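## Task

Move the blue bin, and no other bin, to the bench edge closest to the arms. Then set the hook flat on the bench next to that bin, with its handle sticking out past that same edge. Every other object must finish resting on the same thing it rests on now. Nothing counts if it stays in place only because a robot is holding it. At the end, open the grippers and move the arms away.

## Robot and tools

Robots: three identical i2rt Big YAM arms named arm1, arm2 and arm3. Each has six joints, a two-finger gripper and a wrist camera. With joints 1 and 6 at 0 and the hand level and pointing forward, the wrist camera rides on top of the hand and looks toward the fingertips. The hand reaches roughly 1.0 m from the joint-1 axis. Joints move at different speeds, so the hand can sweep a wide path between two postures. Two room cameras, room_a and room_b, are fixed in the room.

Frames: one shared scene frame, with its origin on the floor and +z up. The hand point is midway between the fingertips. The hand's z axis runs along the fingers, and the fingers open and close along its y axis. Camera calibration is given in OpenCV form: K in image pixels and T_world_to_cam (4x4, metres) from the scene frame to the camera. Wrist camera poses are derived from reported joint angles and can be off by more than the room cameras.

execute_actions(actions, cameras): actions is a list holding one action or none. An action is an object keyed by robot name ("arm1", "arm2", "arm3"). Each robot maps to {"joints": {...}}, which gives absolute targets, not offsets, by joint name. So there is a separate set of named numbers for each arm, and you may include any subset of them.
- joint1_rad: -2.879 to 2.879 rad. Rotates the whole arm about its foot; positive is counter-clockwise seen from above; 0 unfolds the arm the way the foot faces.
- joint2_rad: 0 to 3.141 rad. Shoulder. At 0 the upper arm points back, near level; larger values raise it and then swing it forward.
- joint3_rad: 0 to 3.019 rad. Elbow. At 0 it is fully folded; larger values open it.
- joint4_rad: -1.692 to 1.57 rad. Hand pitch; positive tilts the fingers up.
- joint5_rad: -1.57 to 1.57 rad. Sideways hand swing; positive goes to the arm's right.
- joint6_rad: -2.094 to 2.094 rad. Hand roll; positive is clockwise when viewed from behind the hand.
- gripper_m: 0 to 0.093 m, the gap between the fingertips. Each finger pad grips with up to about 50 to 62 N.
A joint counts as arrived within ±0.045, 0.14, 0.09, 0.055, 0.03 and 0.035 rad for joints 1 to 6, and ±0.003 m for the gripper. All motions in one action start at once and may finish at different times. A joint or arm you leave out can keep pushing toward an earlier target. If a call has an unknown key or a value out of range, the whole call is rejected and nothing moves. cameras is a list of names (arm1_cam_wrist, arm2_cam_wrist, arm3_cam_wrist, room_a, room_b, or "all"). Leaving it out, passing null or passing ["all"] returns every camera; [] returns no images. An empty actions list only reports state and images.

wait(seconds): 0 to 10. Commands nothing new and returns the same kind of report.

zoom_image(camera, region): gives a sharper crop of that camera's most recent full image. region is [x0, y0, x1, y1] in image pixels, with the origin at the top-left, and can be at most 504 by 504.

finished_scene(scene): pass the scene number (1 or 2). This closes the scene permanently, and the result says whether the goal was met. The goal must already hold steadily when you call it.

Reading results: each robot's state includes joint_positions and joint torques (drive outputs in joint order, which carry offsets and noise and are not zero in free air). A pictures line lists the order of the images. joint_status reports how each commanded motion ended:
- off_target: the joint stopped short and may still be pushing.
- contact_stop: the joint gave up its target and holds where it stopped.
- time_out: the motion could not finish. The joint may keep a target up to 0.375, 0.375, 0.113, 0.225, 0.075 and 0.3 rad (joints 1 to 6) from where it stands and keep pushing; it will move on if the way clears. Sending its reported position removes the push.
- "joint command not followed" (often with a cause line): a self- and arm-collision check held back the arm's targets. The joints show not_followed, and the arm may retry them on later actions. A gripper target in the same action still runs.
- limit_stop_at_motor_heat: the motor overheated; resend the target.
on_its_own lists what moves without being commanded in this call. Its "held at" value is the held target, not the actual position. A MOTOR HOT line appears at 85 °C. At 100 °C an OVER-TEMPERATURE FAULT drops that arm and its gripper until it cools. If a call reports a stop, the later motion calls in that reply are skipped.

Cautions: do not knock anything off the work area or onto the floor. Avoid drops, slips, slams and hard pushes. The arms do not stop on contact and can press hard, and sustained pressing or holding a load heats the motors. Never let two arms press or strike each other. The collision check may react late, and it ignores fingers, gripper housings and wrist cameras. Loose objects may occasionally get nudged by something else. While you are thinking, the robots hold your last command. Very small target changes may produce no movement. A joint holding a load up will slowly sag.

Each tool is called as name(argument=value, ...) on one line, values as JSON.

## Session

execute_actions(actions=[])

Scene clock: 0.00 s.
Joint torques (N m, as the arm reports them, + toward a larger angle): no reading
arm1.joint_positions: joint1_rad=+0.897 joint2_rad=+0.603 joint3_rad=+1.538 joint4_rad=-1.577 joint5_rad=+0.169 joint6_rad=+0.751 gripper_m=+0.095
arm1.joint_status: not commanded
arm1.hand: x=-1.0282 y=+0.1352 z=+1.3054 quat_wxyz=(-0.091, +0.609, -0.651, -0.444) (m; scene frame)
arm2.joint_positions: joint1_rad=-0.445 joint2_rad=+0.347 joint3_rad=+1.480 joint4_rad=-1.161 joint5_rad=-0.260 joint6_rad=-0.151 gripper_m=+0.095
arm2.joint_status: not commanded
arm2.hand: x=+0.0007 y=+0.1032 z=+1.3835 quat_wxyz=(-0.597, +0.455, -0.553, -0.361) (m; scene frame)
arm3.joint_positions: joint1_rad=-0.379 joint2_rad=+0.417 joint3_rad=+1.354 joint4_rad=-1.200 joint5_rad=+0.120 joint6_rad=-0.653 gripper_m=+0.095
arm3.joint_status: not commanded
arm3.hand: x=+0.9953 y=+0.1576 z=+1.3255 quat_wxyz=(-0.585, +0.652, -0.450, -0.171) (m; scene frame)
pictures: arm1_cam_wrist, arm2_cam_wrist, arm3_cam_wrist, room_a, room_b
Images, in order (width x height): arm1_cam_wrist 504x504, arm2_cam_wrist 504x504, arm3_cam_wrist 504x504, room_a 504x504, room_b 504x504.

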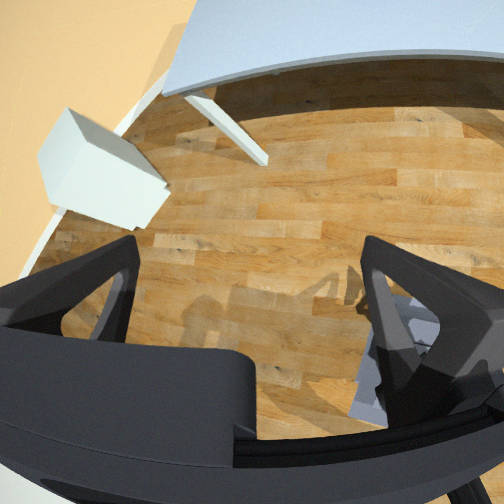

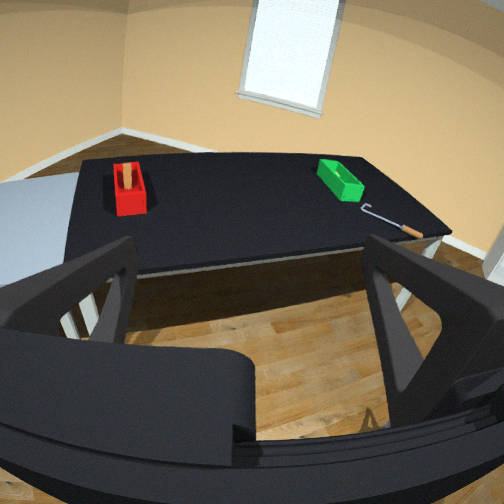

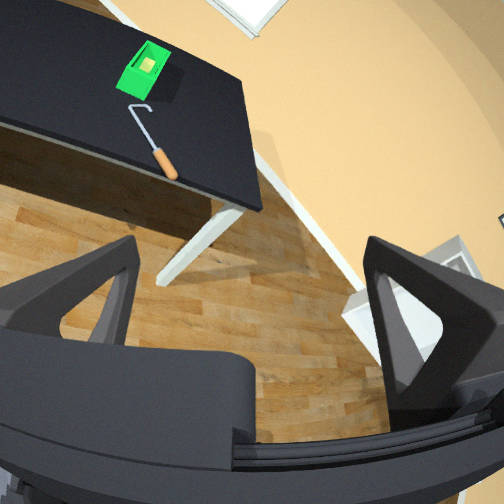

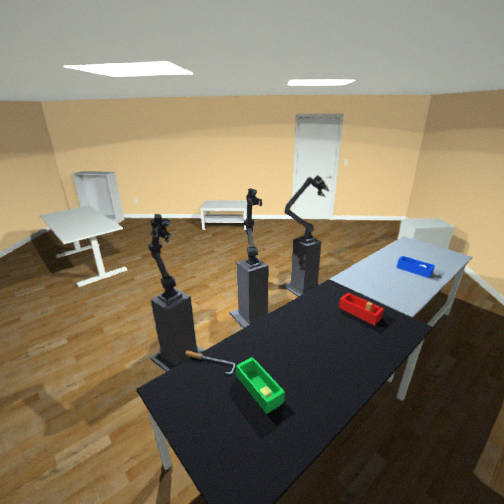

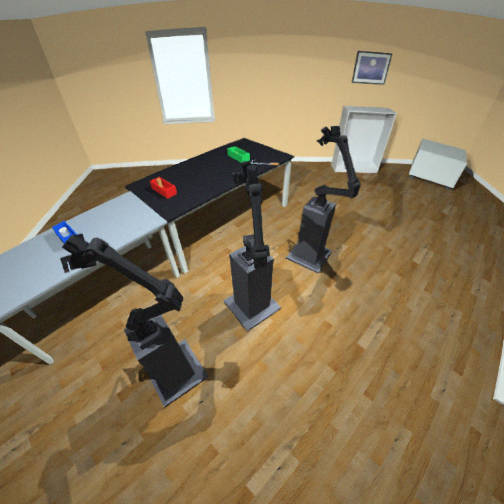

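zoom_image(camera="room_a", region=[130, 320, 310, 430])

zoom_image(camera="room_a", region=[320, 220, 480, 340])

zoom_image(camera="arm3_cam_wrist", region=[90, 30, 270, 220])

zoom_image(camera="room_b", region=[0, 160, 200, 320])

Region (130, 320, 310, 430) of room_a's 504x504 image, scaled by 2.800, with more detail than that image has.

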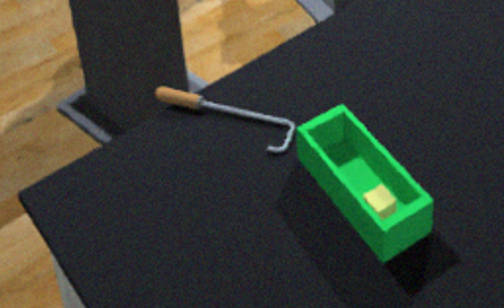

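Region (320, 220, 480, 340) of room_a's 504x504 image, scaled by 3.150, with more detail than that image has; it fills the top 378 rows of this view, and the rest is white.

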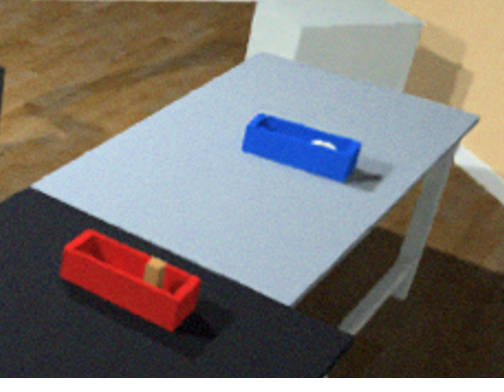

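Region (90, 30, 270, 220) of arm3_cam_wrist's 504x504 image, scaled by 2.653, with more detail than that image has; it fills the left 477 columns of this view, and the rest is white.

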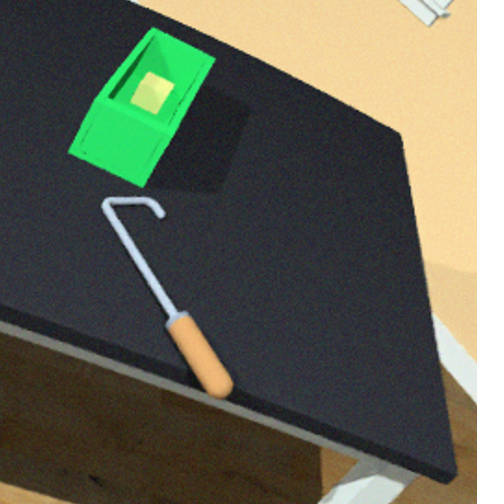

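Region (0, 160, 200, 320) of room_b's 504x504 image, scaled by 2.520, with more detail than that image has; it fills the top 403 rows of this view, and the rest is white.

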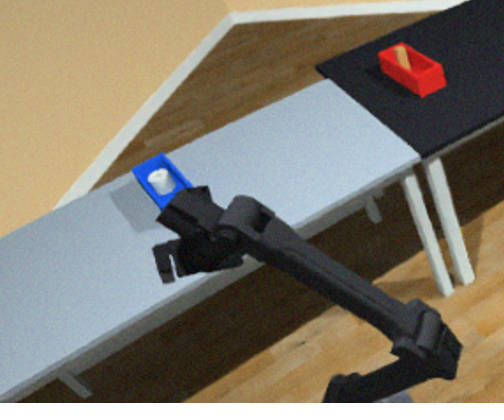

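execute_actions(actions=[{"arm1":{"joints":{"joint4_rad":-0.8}},"arm2":{"joints":{"joint3_rad":0.8}},"arm3":{"joints":{"joint2_rad":1.3}}}], cameras=[])

Scene clock: 3.47 s.
Joint torques (N m, as the arm reports them, + toward a larger angle): arm1=[-0.72  4.87  8.96  2.33 -0.05 -0.19] | arm2=[-2.22  1.96 11.48  1.96 -0.21 -0.08] | arm3=[ -0.12 -13.22  11.88   1.63   0.03  -0.05]
arm1.joint_positions: joint1_rad=+0.897 joint2_rad=+0.603 joint3_rad=+1.538 joint4_rad=-0.818 joint5_rad=+0.169 joint6_rad=+0.751 gripper_m=+0.095
arm1.joint_status: all done
arm1.hand: x=-1.0618 y=+0.1682 z=+1.4796 quat_wxyz=(-0.079, +0.429, -0.508, -0.743) (m; scene frame)
arm2.joint_positions: joint1_rad=-0.445 joint2_rad=+0.352 joint3_rad=+0.801 joint4_rad=-1.161 joint5_rad=-0.260 joint6_rad=-0.151 gripper_m=+0.095
arm2.joint_status: all done
arm2.hand: x=+0.0718 y=+0.2066 z=+1.0550 quat_wxyz=(-0.332, +0.526, -0.734, -0.272) (m; scene frame)
arm3.joint_positions: joint1_rad=-0.379 joint2_rad=+1.311 joint3_rad=+1.354 joint4_rad=-1.200 joint5_rad=+0.120 joint6_rad=-0.653 gripper_m=+0.095
arm3.joint_status: all done
arm3.hand: x=+1.0542 y=+0.4572 z=+1.0424 quat_wxyz=(-0.213, +0.822, -0.527, -0.019) (m; scene frame)
pictures: none
No camera images: the call's "cameras" was empty. Leave "cameras" out to get every camera's image.

execute_actions(actions=[{"arm1":{"joints":{"joint1_rad":0.1,"joint2_rad":1.572,"joint3_rad":1.083,"joint4_rad":0.39,"joint5_rad":0,"joint6_rad":0}},"arm2":{"joints":{"joint1_rad":-0.632,"joint2_rad":1.407,"joint3_rad":0.736,"joint4_rad":0.671,"joint5_rad":0,"joint6_rad":-1.57}},"arm3":{"joints":{"joint1_rad":-0.79,"joint2_rad":2.304,"joint3_rad":1.783,"joint4_rad":-0.276,"joint5_rad":-1.071,"joint6_rad":-0.732}}}])

Scene clock: 9.17 s.
Joint torques (N m, as the arm reports them, + toward a larger angle): arm1=[ -0.47 -13.07  12.8    2.45  -0.04  -0.28] | arm2=[-2.81 -9.95 10.37  2.82 -0.03 -0.06] | arm3=[  0.43 -30.02  10.94   2.34  -0.53  -0.28]
arm1.joint_positions: joint1_rad=+0.095 joint2_rad=+1.556 joint3_rad=+1.050 joint4_rad=+0.372 joint5_rad=+0.001 joint6_rad=+0.015 gripper_m=+0.095
arm1.joint_status: all done
arm1.hand: x=-0.9046 y=+0.6552 z=+1.0376 quat_wxyz=(-0.474, +0.519, -0.544, -0.459) (m; scene frame)
arm2.joint_positions: joint1_rad=-0.626 joint2_rad=+1.401 joint3_rad=+0.740 joint4_rad=+0.655 joint5_rad=-0.002 joint6_rad=-1.560 gripper_m=+0.095
arm2.joint_status: all done
arm2.hand: x=+0.3889 y=+0.4107 z=+1.0009 quat_wxyz=(-0.654, +0.655, -0.272, +0.264) (m; scene frame)
arm3.joint_positions: joint1_rad=-0.794 joint2_rad=+2.335 joint3_rad=+1.756 joint4_rad=-0.292 joint5_rad=-1.069 joint6_rad=-0.715 gripper_m=+0.095
arm3.joint_status: all done
arm3.hand: x=+1.2505 y=+0.7041 z=+0.7641 quat_wxyz=(-0.235, +0.716, -0.411, -0.512) (m; scene frame)
pictures: arm1_cam_wrist, arm2_cam_wrist, arm3_cam_wrist, room_a, room_b
camera_calibration (this result's frames):
arm1_cam_wrist: T_world_to_cam=[[0.999387, -0.035004, -0.000590383, 0.931636], [-0.0244189, -0.684895, -0.728233, 1.18567], [0.0250867, 0.727801, -0.68533, 0.380534], [0, 0, 0, 1]] pos_world=[-0.911658, 0.567716, 1.12478]
arm2_cam_wrist: T_world_to_cam=[[0.0168269, -0.00908383, 0.999817, -1.00249], [0.173946, -0.984684, -0.0118738, 0.354393], [0.984611, 0.174114, -0.0149891, -0.32073], [0, 0, 0, 1]] pos_world=[0.271018, 0.395702, 1.0017]
arm3_cam_wrist: T_world_to_cam=[[0.823223, 0.562981, -0.0731874, -1.37184], [0.444565, -0.719441, -0.533635, 0.365504], [-0.35308, 0.406764, -0.842542, 0.92224], [0, 0, 0, 1]] pos_world=[1.29247, 0.660144, 0.87167]
Images, in order (width x height): arm1_cam_wrist 504x504, arm2_cam_wrist 504x504, arm3_cam_wrist 504x504, room_a 504x504, room_b 504x504.

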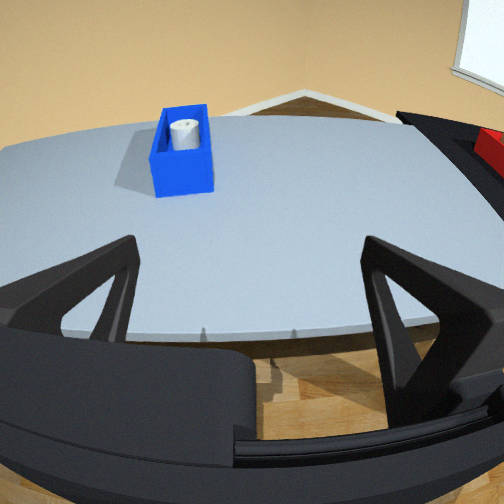

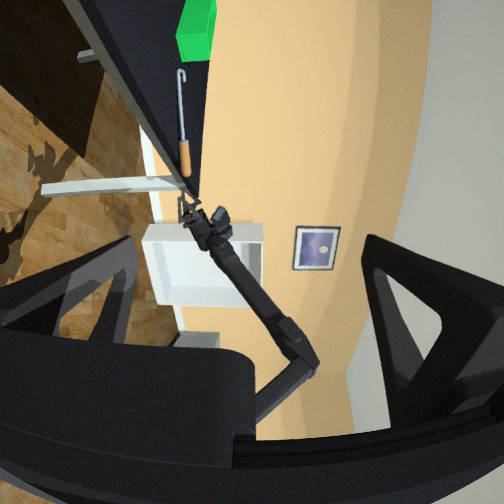

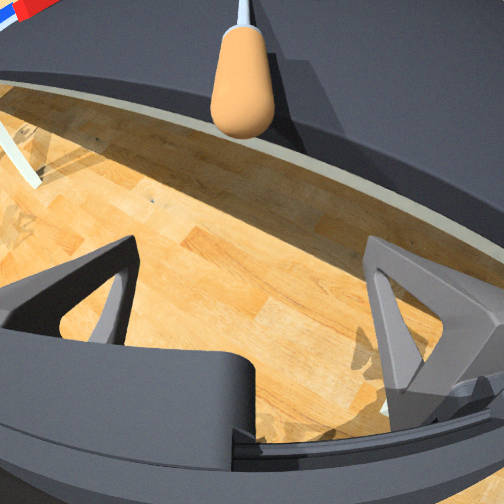

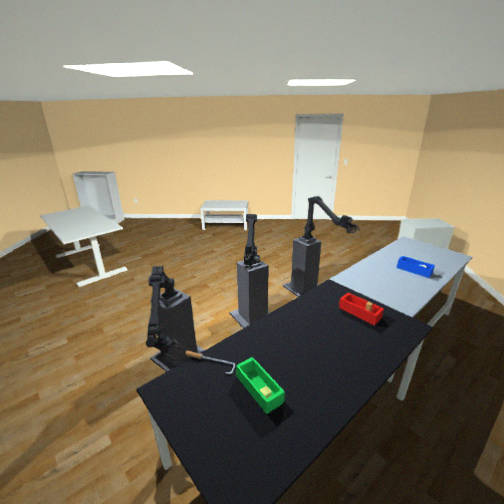

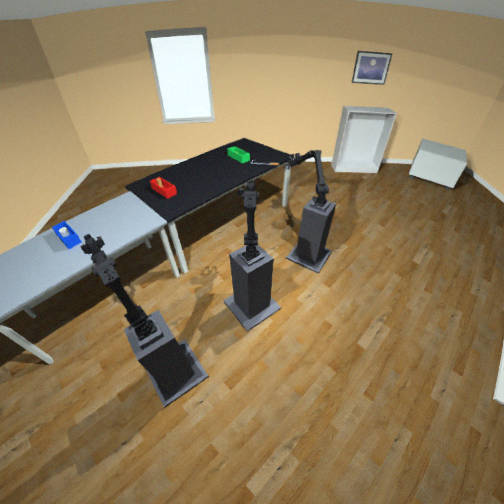

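zoom_image(camera="arm2_cam_wrist", region=[120, 50, 260, 260])

zoom_image(camera="room_a", region=[130, 310, 250, 390])

zoom_image(camera="arm1_cam_wrist", region=[110, 80, 260, 220])

Region (120, 50, 260, 260) of arm2_cam_wrist's 504x504 image, scaled by 2.400, with more detail than that image has.

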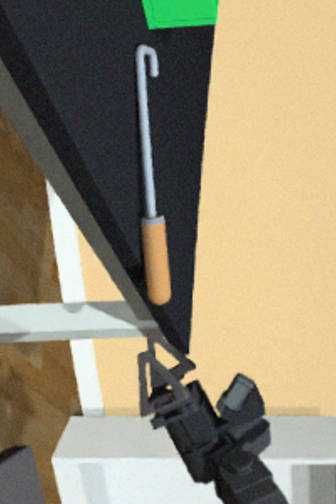

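Region (130, 310, 250, 390) of room_a's 504x504 image, scaled by 4.200, with more detail than that image has.

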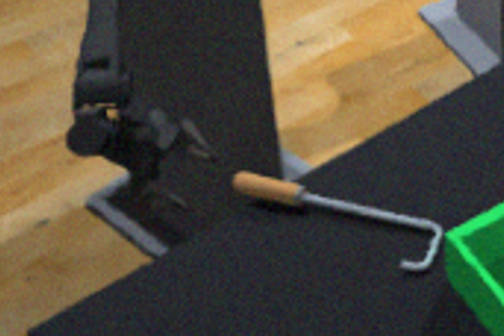

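Region (110, 80, 260, 220) of arm1_cam_wrist's 504x504 image, scaled by 3.360, with more detail than that image has; it fills the top 470 rows of this view, and the rest is white.

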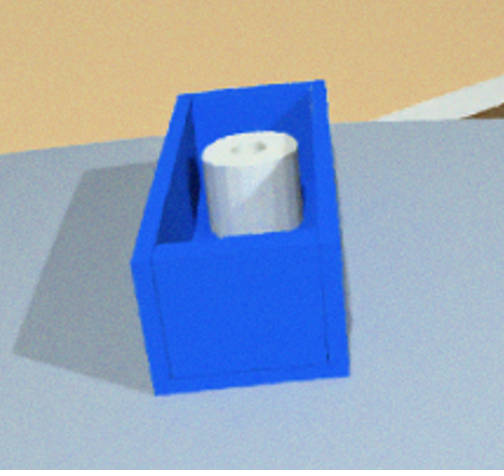

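execute_actions(actions=[{"arm1":{"joints":{"joint1_rad":-0.748,"joint2_rad":1.125,"joint3_rad":0.44,"joint4_rad":0.71,"joint5_rad":0,"joint6_rad":0}},"arm2":{"joints":{"joint1_rad":-0.495}},"arm3":{"joints":{"joint1_rad":-0.63,"joint2_rad":2.335,"joint3_rad":2.03,"joint4_rad":-0.405,"joint5_rad":-0.903,"joint6_rad":-0.645,"gripper_m":0.075}}}], cameras=["arm2_cam_wrist","arm3_cam_wrist","room_a"])

Scene clock: 13.50 s.
Joint torques (N m, as the arm reports them, + toward a larger angle): arm1=[-0.83 -4.75 10.06  2.1  -0.1  -0.26] | arm2=[-2.71 -9.85 10.36  2.83 -0.08 -0.07] | arm3=[  0.7  -28.73  12.75   1.55  -0.32   0.09]
arm1.joint_positions: joint1_rad=-0.747 joint2_rad=+1.123 joint3_rad=+0.429 joint4_rad=+0.698 joint5_rad=+0.002 joint6_rad=+0.013 gripper_m=+0.095
arm1.joint_status: all done
arm1.hand: x=-0.5759 y=+0.2857 z=+1.0040 quat_wxyz=(-0.668, +0.233, -0.663, -0.245) (m; scene frame)
arm2.joint_positions: joint1_rad=-0.489 joint2_rad=+1.401 joint3_rad=+0.740 joint4_rad=+0.655 joint5_rad=-0.001 joint6_rad=-1.561 gripper_m=+0.095
arm2.joint_status: all done
arm2.hand: x=+0.3297 y=+0.4618 z=+1.0008 quat_wxyz=(-0.670, +0.672, -0.227, +0.220) (m; scene frame)
arm3.joint_positions: joint1_rad=-0.632 joint2_rad=+2.334 joint3_rad=+1.996 joint4_rad=-0.397 joint5_rad=-0.904 joint6_rad=-0.662 gripper_m=+0.075
arm3.joint_status: all done
arm3.hand: x=+1.1788 y=+0.8040 z=+0.8464 quat_wxyz=(-0.265, +0.750, -0.378, -0.473) (m; scene frame)
pictures: arm2_cam_wrist, arm3_cam_wrist, room_a
camera_calibration (this result's frames):
arm2_cam_wrist: T_world_to_cam=[[0.0175393, -0.00623319, 0.999827, -1.00248], [0.305665, -0.952072, -0.0112975, 0.355968], [0.951978, 0.30581, -0.0147934, -0.321534], [0, 0, 0, 1]] pos_world=[0.214869, 0.430987, 1.00158]
arm3_cam_wrist: T_world_to_cam=[[0.809647, 0.584679, 0.051206, -1.46973], [0.530305, -0.691376, -0.49069, 0.353176], [-0.251494, 0.42444, -0.869828, 0.81471], [0, 0, 0, 1]] pos_world=[1.20756, 0.7577, 0.957216]
Images, in order (width x height): arm2_cam_wrist 504x504, arm3_cam_wrist 504x504, room_a 504x504.

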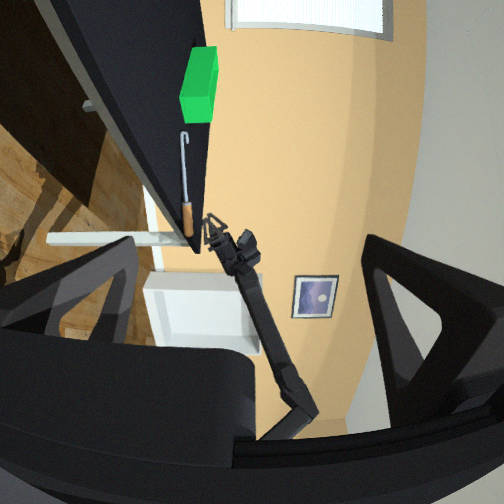

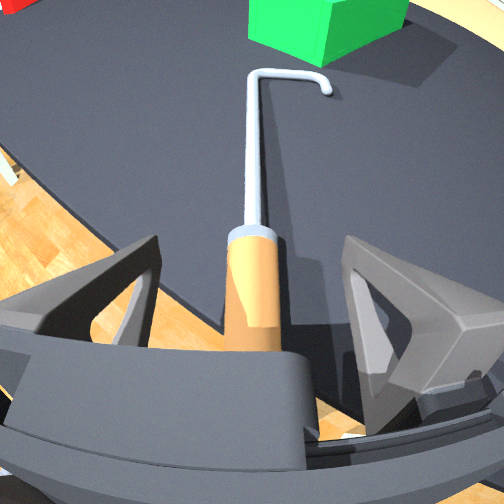

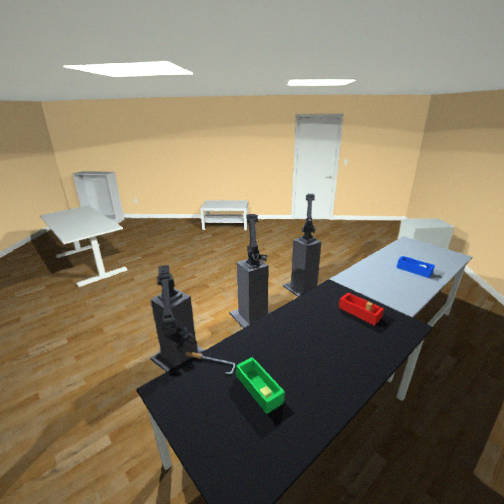

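execute_actions(actions=[{"arm3":{"joints":{"joint2_rad":2.39,"joint4_rad":-0.35}}}], cameras=["arm2_cam_wrist","arm3_cam_wrist"])

Scene clock: 14.90 s.
Joint torques (N m, as the arm reports them, + toward a larger angle): arm1=[-0.79 -4.97 10.11  2.21 -0.1  -0.26] | arm2=[-2.72 -9.92 10.35  2.85 -0.08 -0.08] | arm3=[  0.25 -27.4   12.7    2.64  -0.32   0.09]
arm1.joint_positions: joint1_rad=-0.747 joint2_rad=+1.123 joint3_rad=+0.429 joint4_rad=+0.698 joint5_rad=+0.002 joint6_rad=+0.013 gripper_m=+0.095
arm1.joint_status: not commanded
arm1.hand: x=-0.5759 y=+0.2857 z=+1.0040 quat_wxyz=(-0.668, +0.233, -0.663, -0.245) (m; scene frame)
arm2.joint_positions: joint1_rad=-0.489 joint2_rad=+1.401 joint3_rad=+0.740 joint4_rad=+0.655 joint5_rad=-0.001 joint6_rad=-1.561 gripper_m=+0.095
arm2.joint_status: not commanded
arm2.hand: x=+0.3297 y=+0.4618 z=+1.0008 quat_wxyz=(-0.670, +0.672, -0.227, +0.220) (m; scene frame)
arm3.joint_positions: joint1_rad=-0.632 joint2_rad=+2.368 joint3_rad=+1.996 joint4_rad=-0.369 joint5_rad=-0.904 joint6_rad=-0.662 gripper_m=+0.075
arm3.joint_status: all done
arm3.hand: x=+1.1797 y=+0.8060 z=+0.8227 quat_wxyz=(-0.262, +0.750, -0.380, -0.473) (m; scene frame)
pictures: arm2_cam_wrist, arm3_cam_wrist
camera_calibration (this result's frames):
arm2_cam_wrist: T_world_to_cam=[[0.0175393, -0.00623319, 0.999827, -1.00248], [0.305665, -0.952072, -0.0112975, 0.355968], [0.951978, 0.30581, -0.0147934, -0.321534], [0, 0, 0, 1]] pos_world=[0.214869, 0.430987, 1.00158]
arm3_cam_wrist: T_world_to_cam=[[0.80977, 0.58498, 0.0455103, -1.46616], [0.528943, -0.694223, -0.488133, 0.344294], [-0.253954, 0.419348, -0.871582, 0.801892], [0, 0, 0, 1]] pos_world=[1.20878, 0.76042, 0.933701]
Images, in order (width x height): arm2_cam_wrist 504x504, arm3_cam_wrist 504x504.

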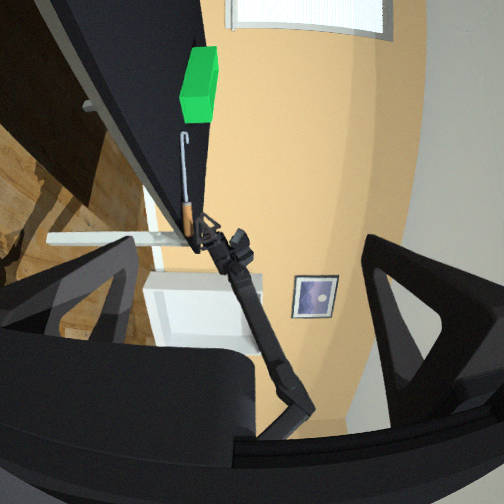

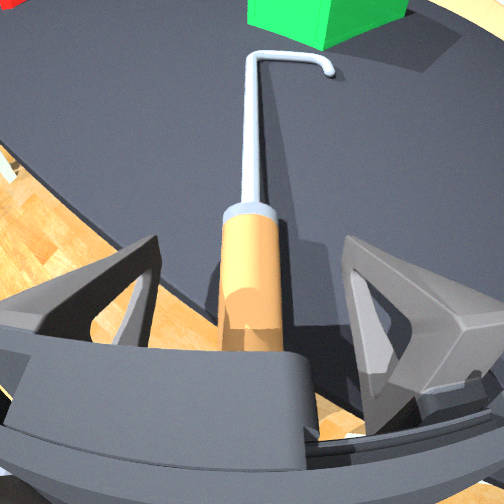

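execute_actions(actions=[{"arm3":{"joints":{"joint2_rad":2.434}}}], cameras=["arm2_cam_wrist","arm3_cam_wrist"])

zoom_image(camera="arm2_cam_wrist", region=[150, 170, 260, 280])

Scene clock: 15.83 s.
Joint torques (N m, as the arm reports them, + toward a larger angle): arm1=[-0.83 -4.98 10.12  2.2  -0.1  -0.26] | arm2=[-2.77 -9.96 10.34  2.84 -0.08 -0.07] | arm3=[  0.12 -27.72  12.35   2.47  -0.34   0.1 ]
arm1.joint_positions: joint1_rad=-0.747 joint2_rad=+1.123 joint3_rad=+0.429 joint4_rad=+0.698 joint5_rad=+0.002 joint6_rad=+0.013 gripper_m=+0.095
arm1.joint_status: not commanded
arm1.hand: x=-0.5759 y=+0.2857 z=+1.0040 quat_wxyz=(-0.668, +0.233, -0.663, -0.245) (m; scene frame)
arm2.joint_positions: joint1_rad=-0.489 joint2_rad=+1.401 joint3_rad=+0.740 joint4_rad=+0.655 joint5_rad=-0.001 joint6_rad=-1.561 gripper_m=+0.095
arm2.joint_status: not commanded
arm2.hand: x=+0.3297 y=+0.4618 z=+1.0008 quat_wxyz=(-0.670, +0.672, -0.227, +0.220) (m; scene frame)
arm3.joint_positions: joint1_rad=-0.632 joint2_rad=+2.417 joint3_rad=+1.996 joint4_rad=-0.366 joint5_rad=-0.904 joint6_rad=-0.662 gripper_m=+0.075
arm3.joint_status: all done
arm3.hand: x=+1.1784 y=+0.8036 z=+0.7834 quat_wxyz=(-0.243, +0.751, -0.392, -0.473) (m; scene frame)
pictures: arm2_cam_wrist, arm3_cam_wrist
camera_calibration (this result's frames):
arm2_cam_wrist: T_world_to_cam=[[0.0175393, -0.00623319, 0.999827, -1.00248], [0.305665, -0.952072, -0.0112975, 0.355968], [0.951978, 0.30581, -0.0147934, -0.321534], [0, 0, 0, 1]] pos_world=[0.214869, 0.430987, 1.00158]
arm3_cam_wrist: T_world_to_cam=[[0.810182, 0.58616, 0.00459162, -1.43125], [0.519386, -0.714213, -0.469189, 0.336598], [-0.27174, 0.382513, -0.883086, 0.827885], [0, 0, 0, 1]] pos_world=[1.20972, 0.762669, 0.895593]
Images, in order (width x height): arm2_cam_wrist 504x504, arm3_cam_wrist 504x504.

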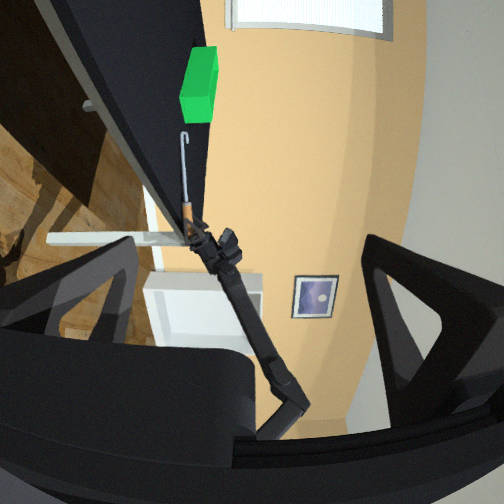

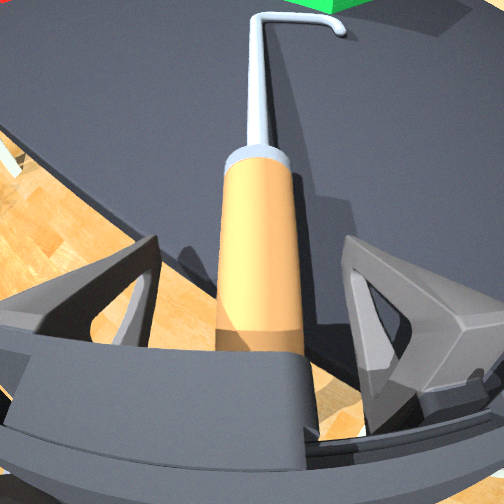

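Region (150, 170, 260, 280) of arm2_cam_wrist's 504x504 image, scaled by 4.582, with more detail than that image has.

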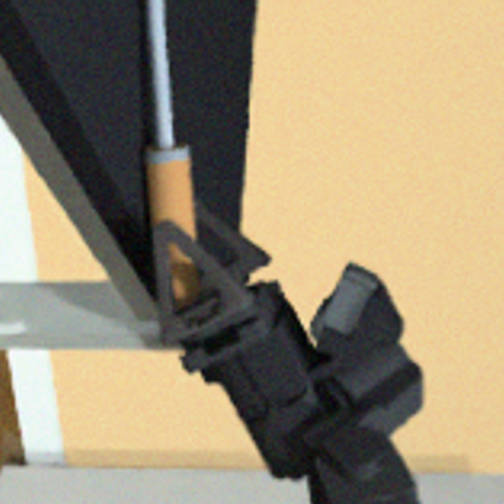

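execute_actions(actions=[{"arm3":{"joints":{"joint2_rad":2.446,"gripper_m":0.045}}}], cameras=["arm2_cam_wrist","arm3_cam_wrist"])

zoom_image(camera="arm2_cam_wrist", region=[150, 170, 260, 280])

Scene clock: 16.63 s.
Joint torques (N m, as the arm reports them, + toward a larger angle): arm1=[-0.84 -4.97 10.13  2.2  -0.1  -0.26] | arm2=[-2.81 -9.92 10.35  2.87 -0.08 -0.06] | arm3=[  0.31 -26.76  12.41   2.52  -0.34   0.07]
arm1.joint_positions: joint1_rad=-0.747 joint2_rad=+1.123 joint3_rad=+0.429 joint4_rad=+0.698 joint5_rad=+0.002 joint6_rad=+0.013 gripper_m=+0.095
arm1.joint_status: not commanded
arm1.hand: x=-0.5759 y=+0.2857 z=+1.0040 quat_wxyz=(-0.668, +0.233, -0.663, -0.245) (m; scene frame)
arm2.joint_positions: joint1_rad=-0.489 joint2_rad=+1.401 joint3_rad=+0.740 joint4_rad=+0.655 joint5_rad=-0.001 joint6_rad=-1.561 gripper_m=+0.095
arm2.joint_status: not commanded
arm2.hand: x=+0.3297 y=+0.4618 z=+1.0008 quat_wxyz=(-0.670, +0.672, -0.227, +0.220) (m; scene frame)
arm3.joint_positions: joint1_rad=-0.632 joint2_rad=+2.417 joint3_rad=+1.996 joint4_rad=-0.366 joint5_rad=-0.904 joint6_rad=-0.662 gripper_m=+0.045
arm3.joint_status: all done
arm3.hand: x=+1.1784 y=+0.8036 z=+0.7831 quat_wxyz=(-0.243, +0.751, -0.392, -0.473) (m; scene frame)
pictures: arm2_cam_wrist, arm3_cam_wrist
camera_calibration (this result's frames):
arm2_cam_wrist: T_world_to_cam=[[0.0175393, -0.00623319, 0.999827, -1.00248], [0.305665, -0.952072, -0.0112975, 0.355968], [0.951978, 0.30581, -0.0147934, -0.321534], [0, 0, 0, 1]] pos_world=[0.214869, 0.430987, 1.00158]
arm3_cam_wrist: T_world_to_cam=[[0.810182, 0.586163, 0.00425605, -1.43096], [0.519309, -0.714373, -0.469029, 0.336536], [-0.271887, 0.382209, -0.883172, 0.828105], [0, 0, 0, 1]] pos_world=[1.20973, 0.76268, 0.895295]
Images, in order (width x height): arm2_cam_wrist 504x504, arm3_cam_wrist 504x504.

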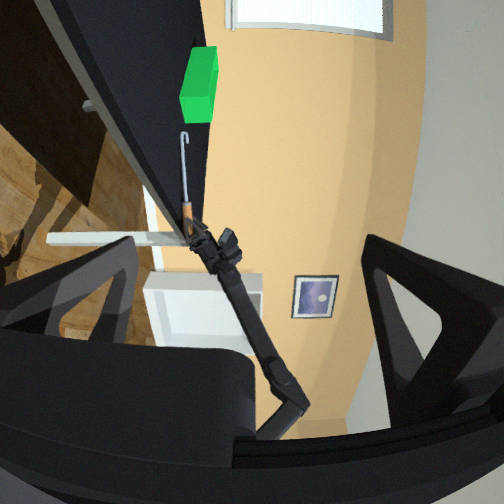

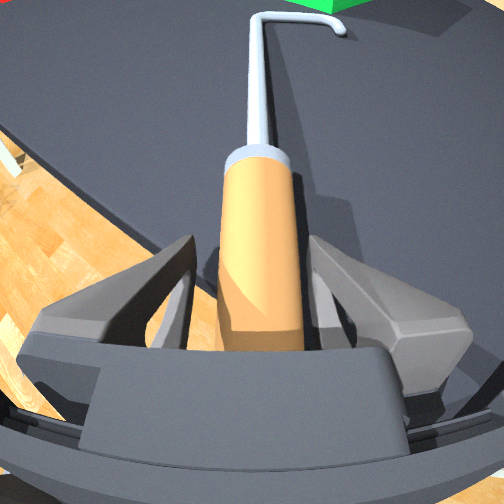

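Region (150, 170, 260, 280) of arm2_cam_wrist's 504x504 image, scaled by 4.582, with more detail than that image has.

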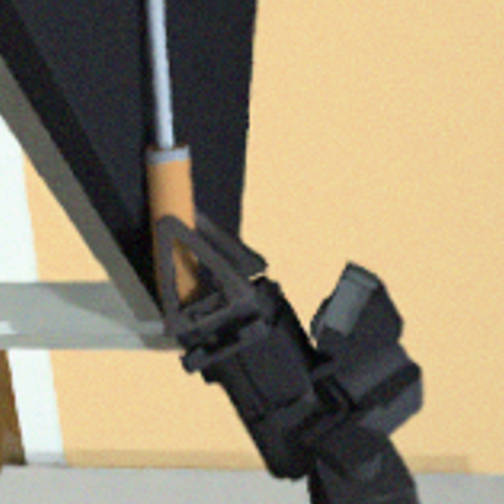

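execute_actions(actions=[{"arm3":{"joints":{"joint4_rad":-0.405,"gripper_m":0.0}}}], cameras=["arm2_cam_wrist","arm3_cam_wrist"])

zoom_image(camera="arm2_cam_wrist", region=[150, 170, 260, 280])

Scene clock: 17.33 s.
Joint torques (N m, as the arm reports them, + toward a larger angle): arm1=[-0.81 -5.02 10.12  2.21 -0.1  -0.27] | arm2=[-2.8  -9.78 10.3   2.84 -0.07 -0.07] | arm3=[  0.   -27.    12.3    0.79  -0.32   0.07]
arm1.joint_positions: joint1_rad=-0.747 joint2_rad=+1.123 joint3_rad=+0.429 joint4_rad=+0.698 joint5_rad=+0.002 joint6_rad=+0.013 gripper_m=+0.095
arm1.joint_status: not commanded
arm1.hand: x=-0.5759 y=+0.2857 z=+1.0040 quat_wxyz=(-0.668, +0.233, -0.663, -0.245) (m; scene frame)
arm2.joint_positions: joint1_rad=-0.489 joint2_rad=+1.401 joint3_rad=+0.740 joint4_rad=+0.655 joint5_rad=-0.001 joint6_rad=-1.561 gripper_m=+0.095
arm2.joint_status: not commanded
arm2.hand: x=+0.3297 y=+0.4618 z=+1.0008 quat_wxyz=(-0.670, +0.672, -0.227, +0.220) (m; scene frame)
arm3.joint_positions: joint1_rad=-0.632 joint2_rad=+2.417 joint3_rad=+1.996 joint4_rad=-0.381 joint5_rad=-0.905 joint6_rad=-0.661 gripper_m=+0.030
arm3.joint_status: gripper_m off_target (ended at +0.030, target +0.000); the others done
arm3.hand: x=+1.1774 y=+0.8018 z=+0.7812 quat_wxyz=(-0.236, +0.751, -0.396, -0.473) (m; scene frame)
pictures: arm2_cam_wrist, arm3_cam_wrist
camera_calibration (this result's frames):
arm2_cam_wrist: T_world_to_cam=[[0.0175393, -0.00623319, 0.999827, -1.00248], [0.305665, -0.952072, -0.0112975, 0.355968], [0.951978, 0.30581, -0.0147934, -0.321534], [0, 0, 0, 1]] pos_world=[0.214869, 0.430987, 1.00158]
arm3_cam_wrist: T_world_to_cam=[[0.810014, 0.586329, -0.00977511, -1.41814], [0.515992, -0.720565, -0.463182, 0.339229], [-0.278621, 0.37014, -0.886209, 0.846904], [0, 0, 0, 1]] pos_world=[1.20964, 0.76246, 0.893796]
Images, in order (width x height): arm2_cam_wrist 504x504, arm3_cam_wrist 504x504.

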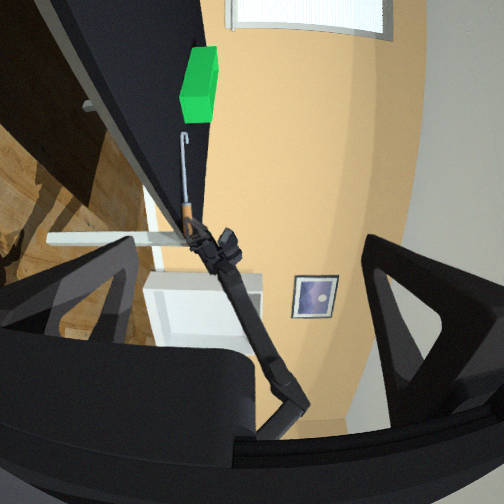

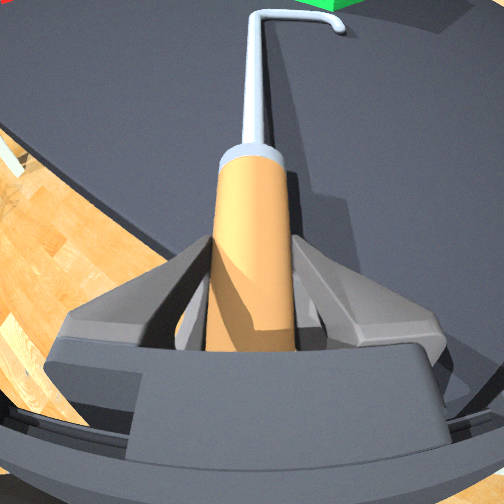

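Region (150, 170, 260, 280) of arm2_cam_wrist's 504x504 image, scaled by 4.582, with more detail than that image has.

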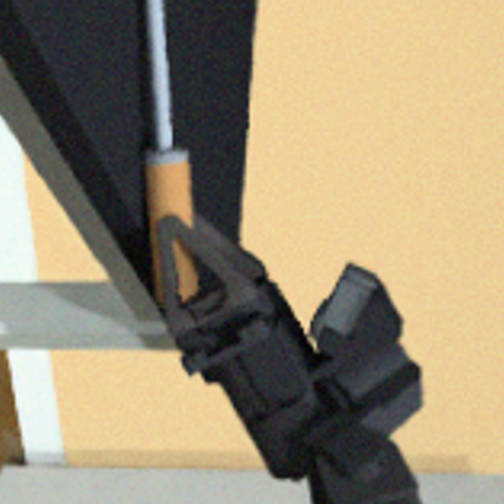

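execute_actions(actions=[{"arm3":{"joints":{"joint2_rad":2.15,"joint4_rad":-0.381}}}], cameras=["arm2_cam_wrist","arm3_cam_wrist"])

Scene clock: 18.73 s.
Joint torques (N m, as the arm reports them, + toward a larger angle): arm1=[-0.82 -4.94 10.12  2.21 -0.1  -0.26] | arm2=[ -2.75 -10.01  10.36   2.86  -0.08  -0.08] | arm3=[  0.59 -29.22  13.49   2.6   -0.66   0.  ]
arm1.joint_positions: joint1_rad=-0.747 joint2_rad=+1.123 joint3_rad=+0.429 joint4_rad=+0.698 joint5_rad=+0.002 joint6_rad=+0.013 gripper_m=+0.095
arm1.joint_status: not commanded
arm1.hand: x=-0.5759 y=+0.2857 z=+1.0040 quat_wxyz=(-0.668, +0.233, -0.663, -0.245) (m; scene frame)
arm2.joint_positions: joint1_rad=-0.489 joint2_rad=+1.401 joint3_rad=+0.740 joint4_rad=+0.655 joint5_rad=-0.001 joint6_rad=-1.561 gripper_m=+0.095
arm2.joint_status: not commanded
arm2.hand: x=+0.3297 y=+0.4618 z=+1.0008 quat_wxyz=(-0.670, +0.672, -0.227, +0.220) (m; scene frame)
arm3.joint_positions: joint1_rad=-0.632 joint2_rad=+2.171 joint3_rad=+1.994 joint4_rad=-0.395 joint5_rad=-0.892 joint6_rad=-0.656 gripper_m=+0.030
arm3.joint_status: all done
arm3.hand: x=+1.1776 y=+0.7975 z=+0.9754 quat_wxyz=(-0.333, +0.744, -0.339, -0.470) (m; scene frame)
pictures: arm2_cam_wrist, arm3_cam_wrist
camera_calibration (this result's frames):
arm2_cam_wrist: T_world_to_cam=[[0.0175393, -0.00623319, 0.999827, -1.00248], [0.305665, -0.952072, -0.0112975, 0.355968], [0.951978, 0.30581, -0.0147934, -0.321534], [0, 0, 0, 1]] pos_world=[0.214869, 0.430987, 1.00158]
arm3_cam_wrist: T_world_to_cam=[[0.807987, 0.557684, 0.190122, -1.58367], [0.559687, -0.625612, -0.54347, 0.377112], [-0.184142, 0.545525, -0.817615, 0.702593], [0, 0, 0, 1]] pos_world=[1.1979, 0.735831, 1.08049]
Images, in order (width x height): arm2_cam_wrist 504x504, arm3_cam_wrist 504x504.

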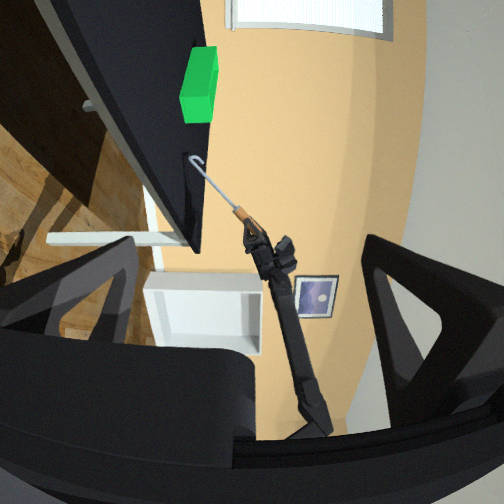

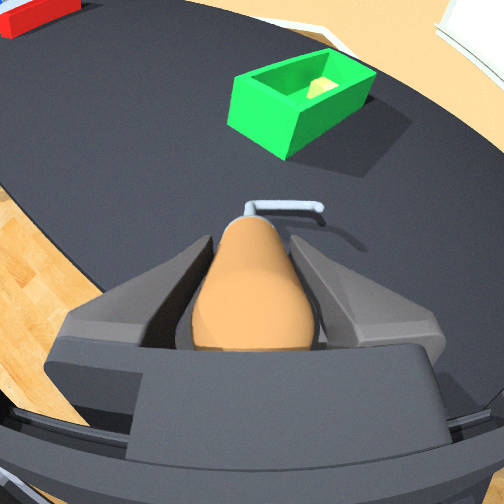

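execute_actions(actions=[], cameras=["arm2_cam_wrist","arm3_cam_wrist","room_a"])

zoom_image(camera="arm2_cam_wrist", region=[160, 140, 310, 290])

Scene clock: 19.90 s.
Joint torques (N m, as the arm reports them, + toward a larger angle): arm1=[-0.81 -5.   10.13  2.2  -0.1  -0.26] | arm2=[-2.86 -9.9  10.38  2.84 -0.07 -0.07] | arm3=[  0.4  -29.09  13.28   2.63  -0.68   0.02]
arm1.joint_positions: joint1_rad=-0.747 joint2_rad=+1.123 joint3_rad=+0.429 joint4_rad=+0.698 joint5_rad=+0.002 joint6_rad=+0.013 gripper_m=+0.095
arm1.joint_status: not commanded
arm1.hand: x=-0.5759 y=+0.2857 z=+1.0040 quat_wxyz=(-0.668, +0.233, -0.663, -0.245) (m; scene frame)
arm2.joint_positions: joint1_rad=-0.489 joint2_rad=+1.401 joint3_rad=+0.740 joint4_rad=+0.655 joint5_rad=-0.001 joint6_rad=-1.561 gripper_m=+0.095
arm2.joint_status: not commanded
arm2.hand: x=+0.3297 y=+0.4618 z=+1.0008 quat_wxyz=(-0.670, +0.672, -0.227, +0.220) (m; scene frame)
arm3.joint_positions: joint1_rad=-0.632 joint2_rad=+2.171 joint3_rad=+1.994 joint4_rad=-0.395 joint5_rad=-0.892 joint6_rad=-0.654 gripper_m=+0.030
arm3.joint_status: all done
arm3.hand: x=+1.1776 y=+0.7975 z=+0.9754 quat_wxyz=(-0.333, +0.744, -0.339, -0.470) (m; scene frame)
pictures: arm2_cam_wrist, arm3_cam_wrist, room_a
camera_calibration (this result's frames):
arm2_cam_wrist: T_world_to_cam=[[0.0175393, -0.00623319, 0.999827, -1.00248], [0.305665, -0.952072, -0.0112975, 0.355968], [0.951978, 0.30581, -0.0147934, -0.321534], [0, 0, 0, 1]] pos_world=[0.214869, 0.430987, 1.00158]
arm3_cam_wrist: T_world_to_cam=[[0.808509, 0.557405, 0.188715, -1.58269], [0.558689, -0.626292, -0.543714, 0.379065], [-0.184878, 0.54503, -0.817779, 0.704015], [0, 0, 0, 1]] pos_world=[1.198, 0.735896, 1.08051]
Images, in order (width x height): arm2_cam_wrist 504x504, arm3_cam_wrist 504x504, room_a 504x504.

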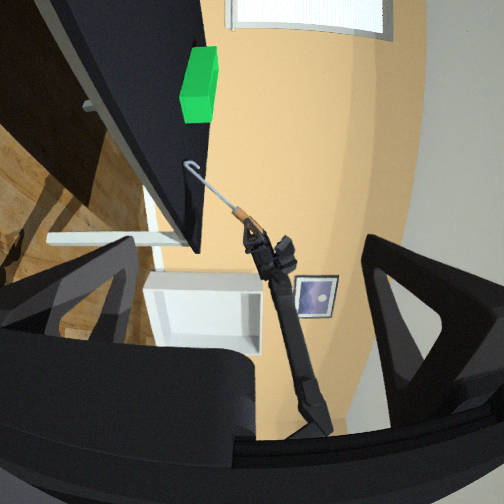

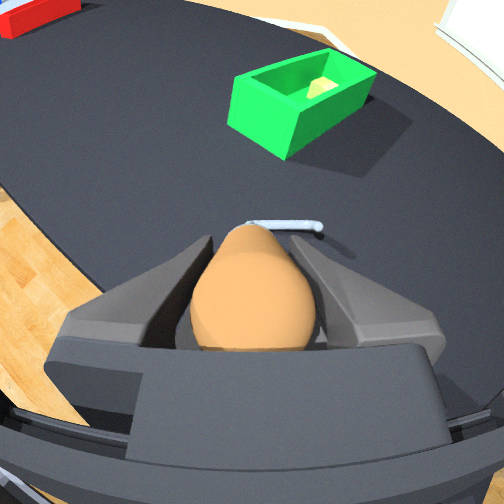

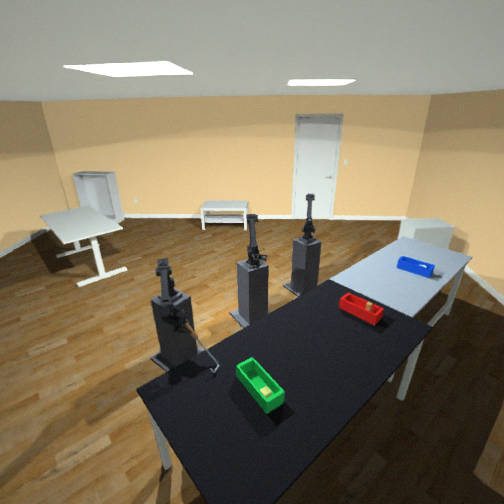

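Region (160, 140, 310, 290) of arm2_cam_wrist's 504x504 image, scaled by 3.360, with more detail than that image has.

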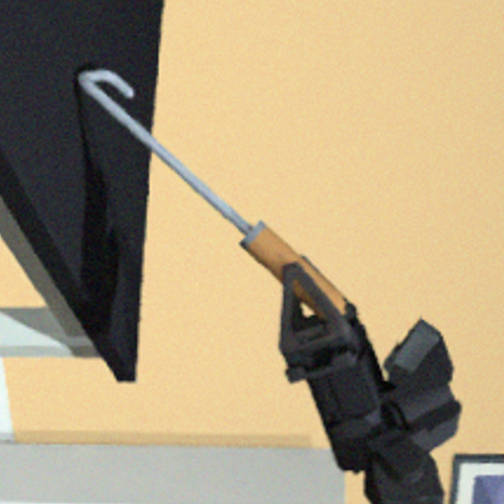

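execute_actions(actions=[{"arm2":{"joints":{"joint1_rad":-0.667,"joint2_rad":1.944,"joint3_rad":0.80,"joint4_rad":1.37,"joint5_rad":0,"joint6_rad":0.01}},"arm3":{"joints":{"joint2_rad":1.6,"joint4_rad":-0.95}}}], cameras=["arm3_cam_wrist","room_a"])

Scene clock: 24.93 s.
Joint torques (N m, as the arm reports them, + toward a larger angle): arm1=[-0.76 -4.99 10.14  2.22 -0.1  -0.27] | arm2=[ -1.58 -14.48   8.45   2.7   -0.14   0.01] | arm3=[  0.38 -21.63  12.64   2.43  -0.65  -0.02]
arm1.joint_positions: joint1_rad=-0.747 joint2_rad=+1.123 joint3_rad=+0.429 joint4_rad=+0.698 joint5_rad=+0.002 joint6_rad=+0.013 gripper_m=+0.095
arm1.joint_status: not commanded
arm1.hand: x=-0.5759 y=+0.2857 z=+1.0040 quat_wxyz=(-0.668, +0.233, -0.663, -0.245) (m; scene frame)
arm2.joint_positions: joint1_rad=-0.675 joint2_rad=+1.944 joint3_rad=+0.775 joint4_rad=+1.354 joint5_rad=+0.001 joint6_rad=+0.000 gripper_m=+0.095
arm2.joint_status: all done
arm2.hand: x=+0.4403 y=+0.4186 z=+0.8740 quat_wxyz=(-0.718, +0.231, -0.595, -0.279) (m; scene frame)
arm3.joint_positions: joint1_rad=-0.632 joint2_rad=+1.642 joint3_rad=+1.996 joint4_rad=-0.963 joint5_rad=-0.893 joint6_rad=-0.652 gripper_m=+0.030
arm3.joint_status: all done
arm3.hand: x=+1.0929 y=+0.6196 z=+1.2683 quat_wxyz=(-0.317, +0.745, -0.350, -0.471) (m; scene frame)
pictures: arm3_cam_wrist, room_a
camera_calibration (this result's frames):
arm3_cam_wrist: T_world_to_cam=[[0.81157, 0.563255, 0.155236, -1.43474], [0.548939, -0.644132, -0.532691, 0.481935], [-0.200048, 0.517531, -0.831951, 1.07648], [0, 0, 0, 1]] pos_world=[1.11519, 0.56144, 1.37503]
Images, in order (width x height): arm3_cam_wrist 504x504, room_a 504x504.

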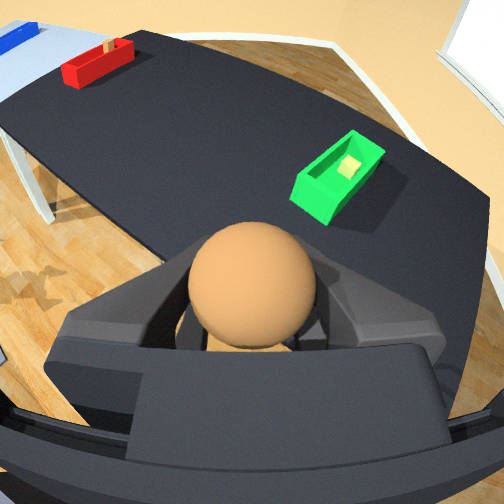

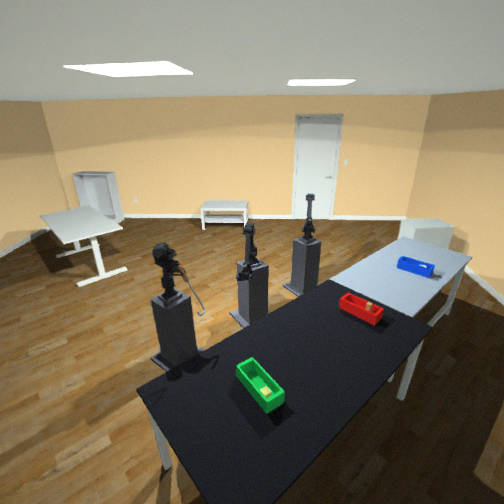

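execute_actions(actions=[{"arm3":{"joints":{"joint1_rad":0.5,"joint2_rad":1.69,"joint3_rad":1.39,"joint4_rad":-0.535,"joint5_rad":0,"joint6_rad":0.015}}}], cameras=["arm1_cam_wrist","arm2_cam_wrist","arm3_cam_wrist","room_a"])

Scene clock: 26.73 s.
Joint torques (N m, as the arm reports them, + toward a larger angle): arm1=[-0.83 -4.98 10.12  2.21 -0.1  -0.26] | arm2=[ -1.74 -14.5    8.49   2.72  -0.13   0.02] | arm3=[ -1.4  -24.91  12.57   3.13   0.07   0.05]
arm1.joint_positions: joint1_rad=-0.747 joint2_rad=+1.123 joint3_rad=+0.429 joint4_rad=+0.698 joint5_rad=+0.002 joint6_rad=+0.013 gripper_m=+0.095
arm1.joint_status: not commanded
arm1.hand: x=-0.5759 y=+0.2857 z=+1.0040 quat_wxyz=(-0.668, +0.233, -0.663, -0.245) (m; scene frame)
arm2.joint_positions: joint1_rad=-0.675 joint2_rad=+1.944 joint3_rad=+0.775 joint4_rad=+1.354 joint5_rad=+0.001 joint6_rad=+0.001 gripper_m=+0.095
arm2.joint_status: not commanded
arm2.hand: x=+0.4403 y=+0.4186 z=+0.8740 quat_wxyz=(-0.718, +0.231, -0.595, -0.279) (m; scene frame)
arm3.joint_positions: joint1_rad=+0.509 joint2_rad=+1.752 joint3_rad=+1.355 joint4_rad=-0.566 joint5_rad=-0.002 joint6_rad=+0.000 gripper_m=+0.030
arm3.joint_status: all done
arm3.hand: x=+0.5271 y=+0.5009 z=+0.8783 quat_wxyz=(-0.127, +0.863, -0.405, -0.273) (m; scene frame)
pictures: arm1_cam_wrist, arm2_cam_wrist, arm3_cam_wrist, room_a
camera_calibration (this result's frames):
arm1_cam_wrist: T_world_to_cam=[[0.63966, -0.768644, -0.00464779, 0.596683], [-0.444975, -0.365362, -0.817623, 0.672408], [0.626763, 0.525069, -0.575735, 0.91254], [0, 0, 0, 1]] pos_world=[-0.654416, 0.225162, 1.07793]
arm2_cam_wrist: T_world_to_cam=[[0.676521, -0.736374, -0.00850818, 0.0188029], [-0.312978, -0.277043, -0.908456, 1.05357], [0.666606, 0.617253, -0.417894, -0.0679282], [0, 0, 0, 1]] pos_world=[0.362304, 0.347658, 0.928892]
arm3_cam_wrist: T_world_to_cam=[[0.757864, 0.652412, 0.000881472, -0.728951], [0.652253, -0.757709, 0.0210519, 0.0244045], [0.0144024, -0.0153796, -0.999778, 1.00153], [0, 0, 0, 1]] pos_world=[0.522103, 0.509471, 1.00143]
Images, in order (width x height): arm1_cam_wrist 504x504, arm2_cam_wrist 504x504, arm3_cam_wrist 504x504, room_a 504x504.

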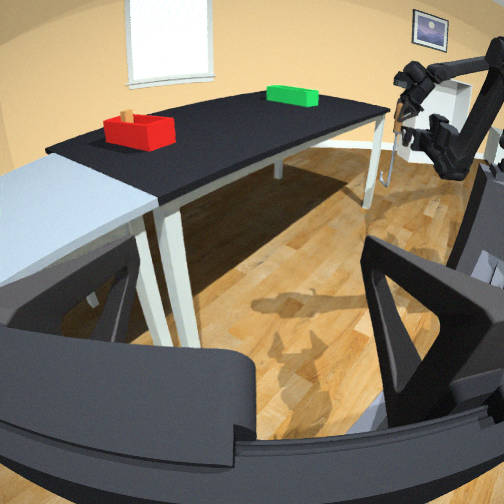

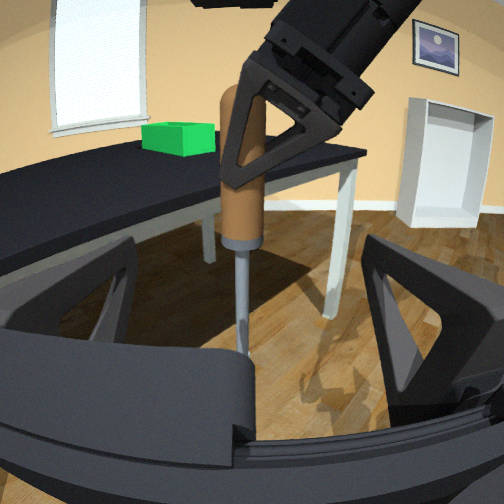

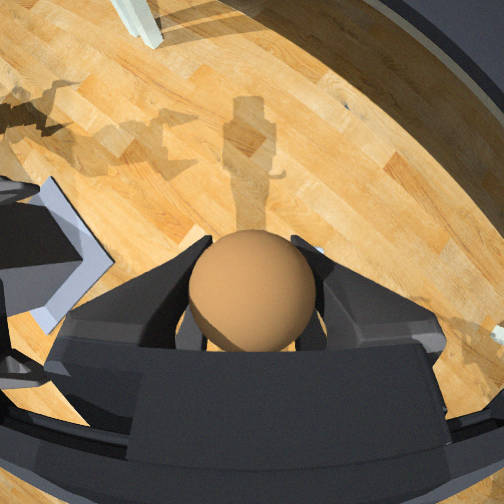

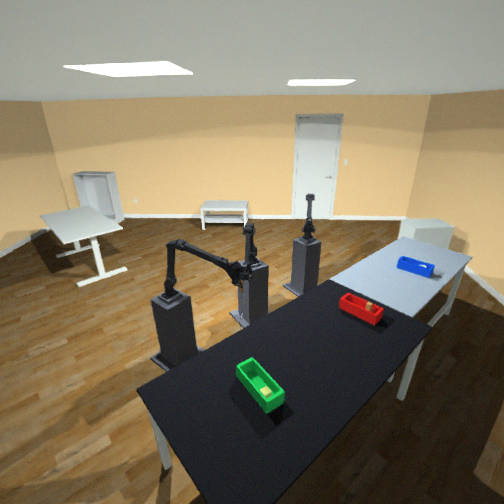

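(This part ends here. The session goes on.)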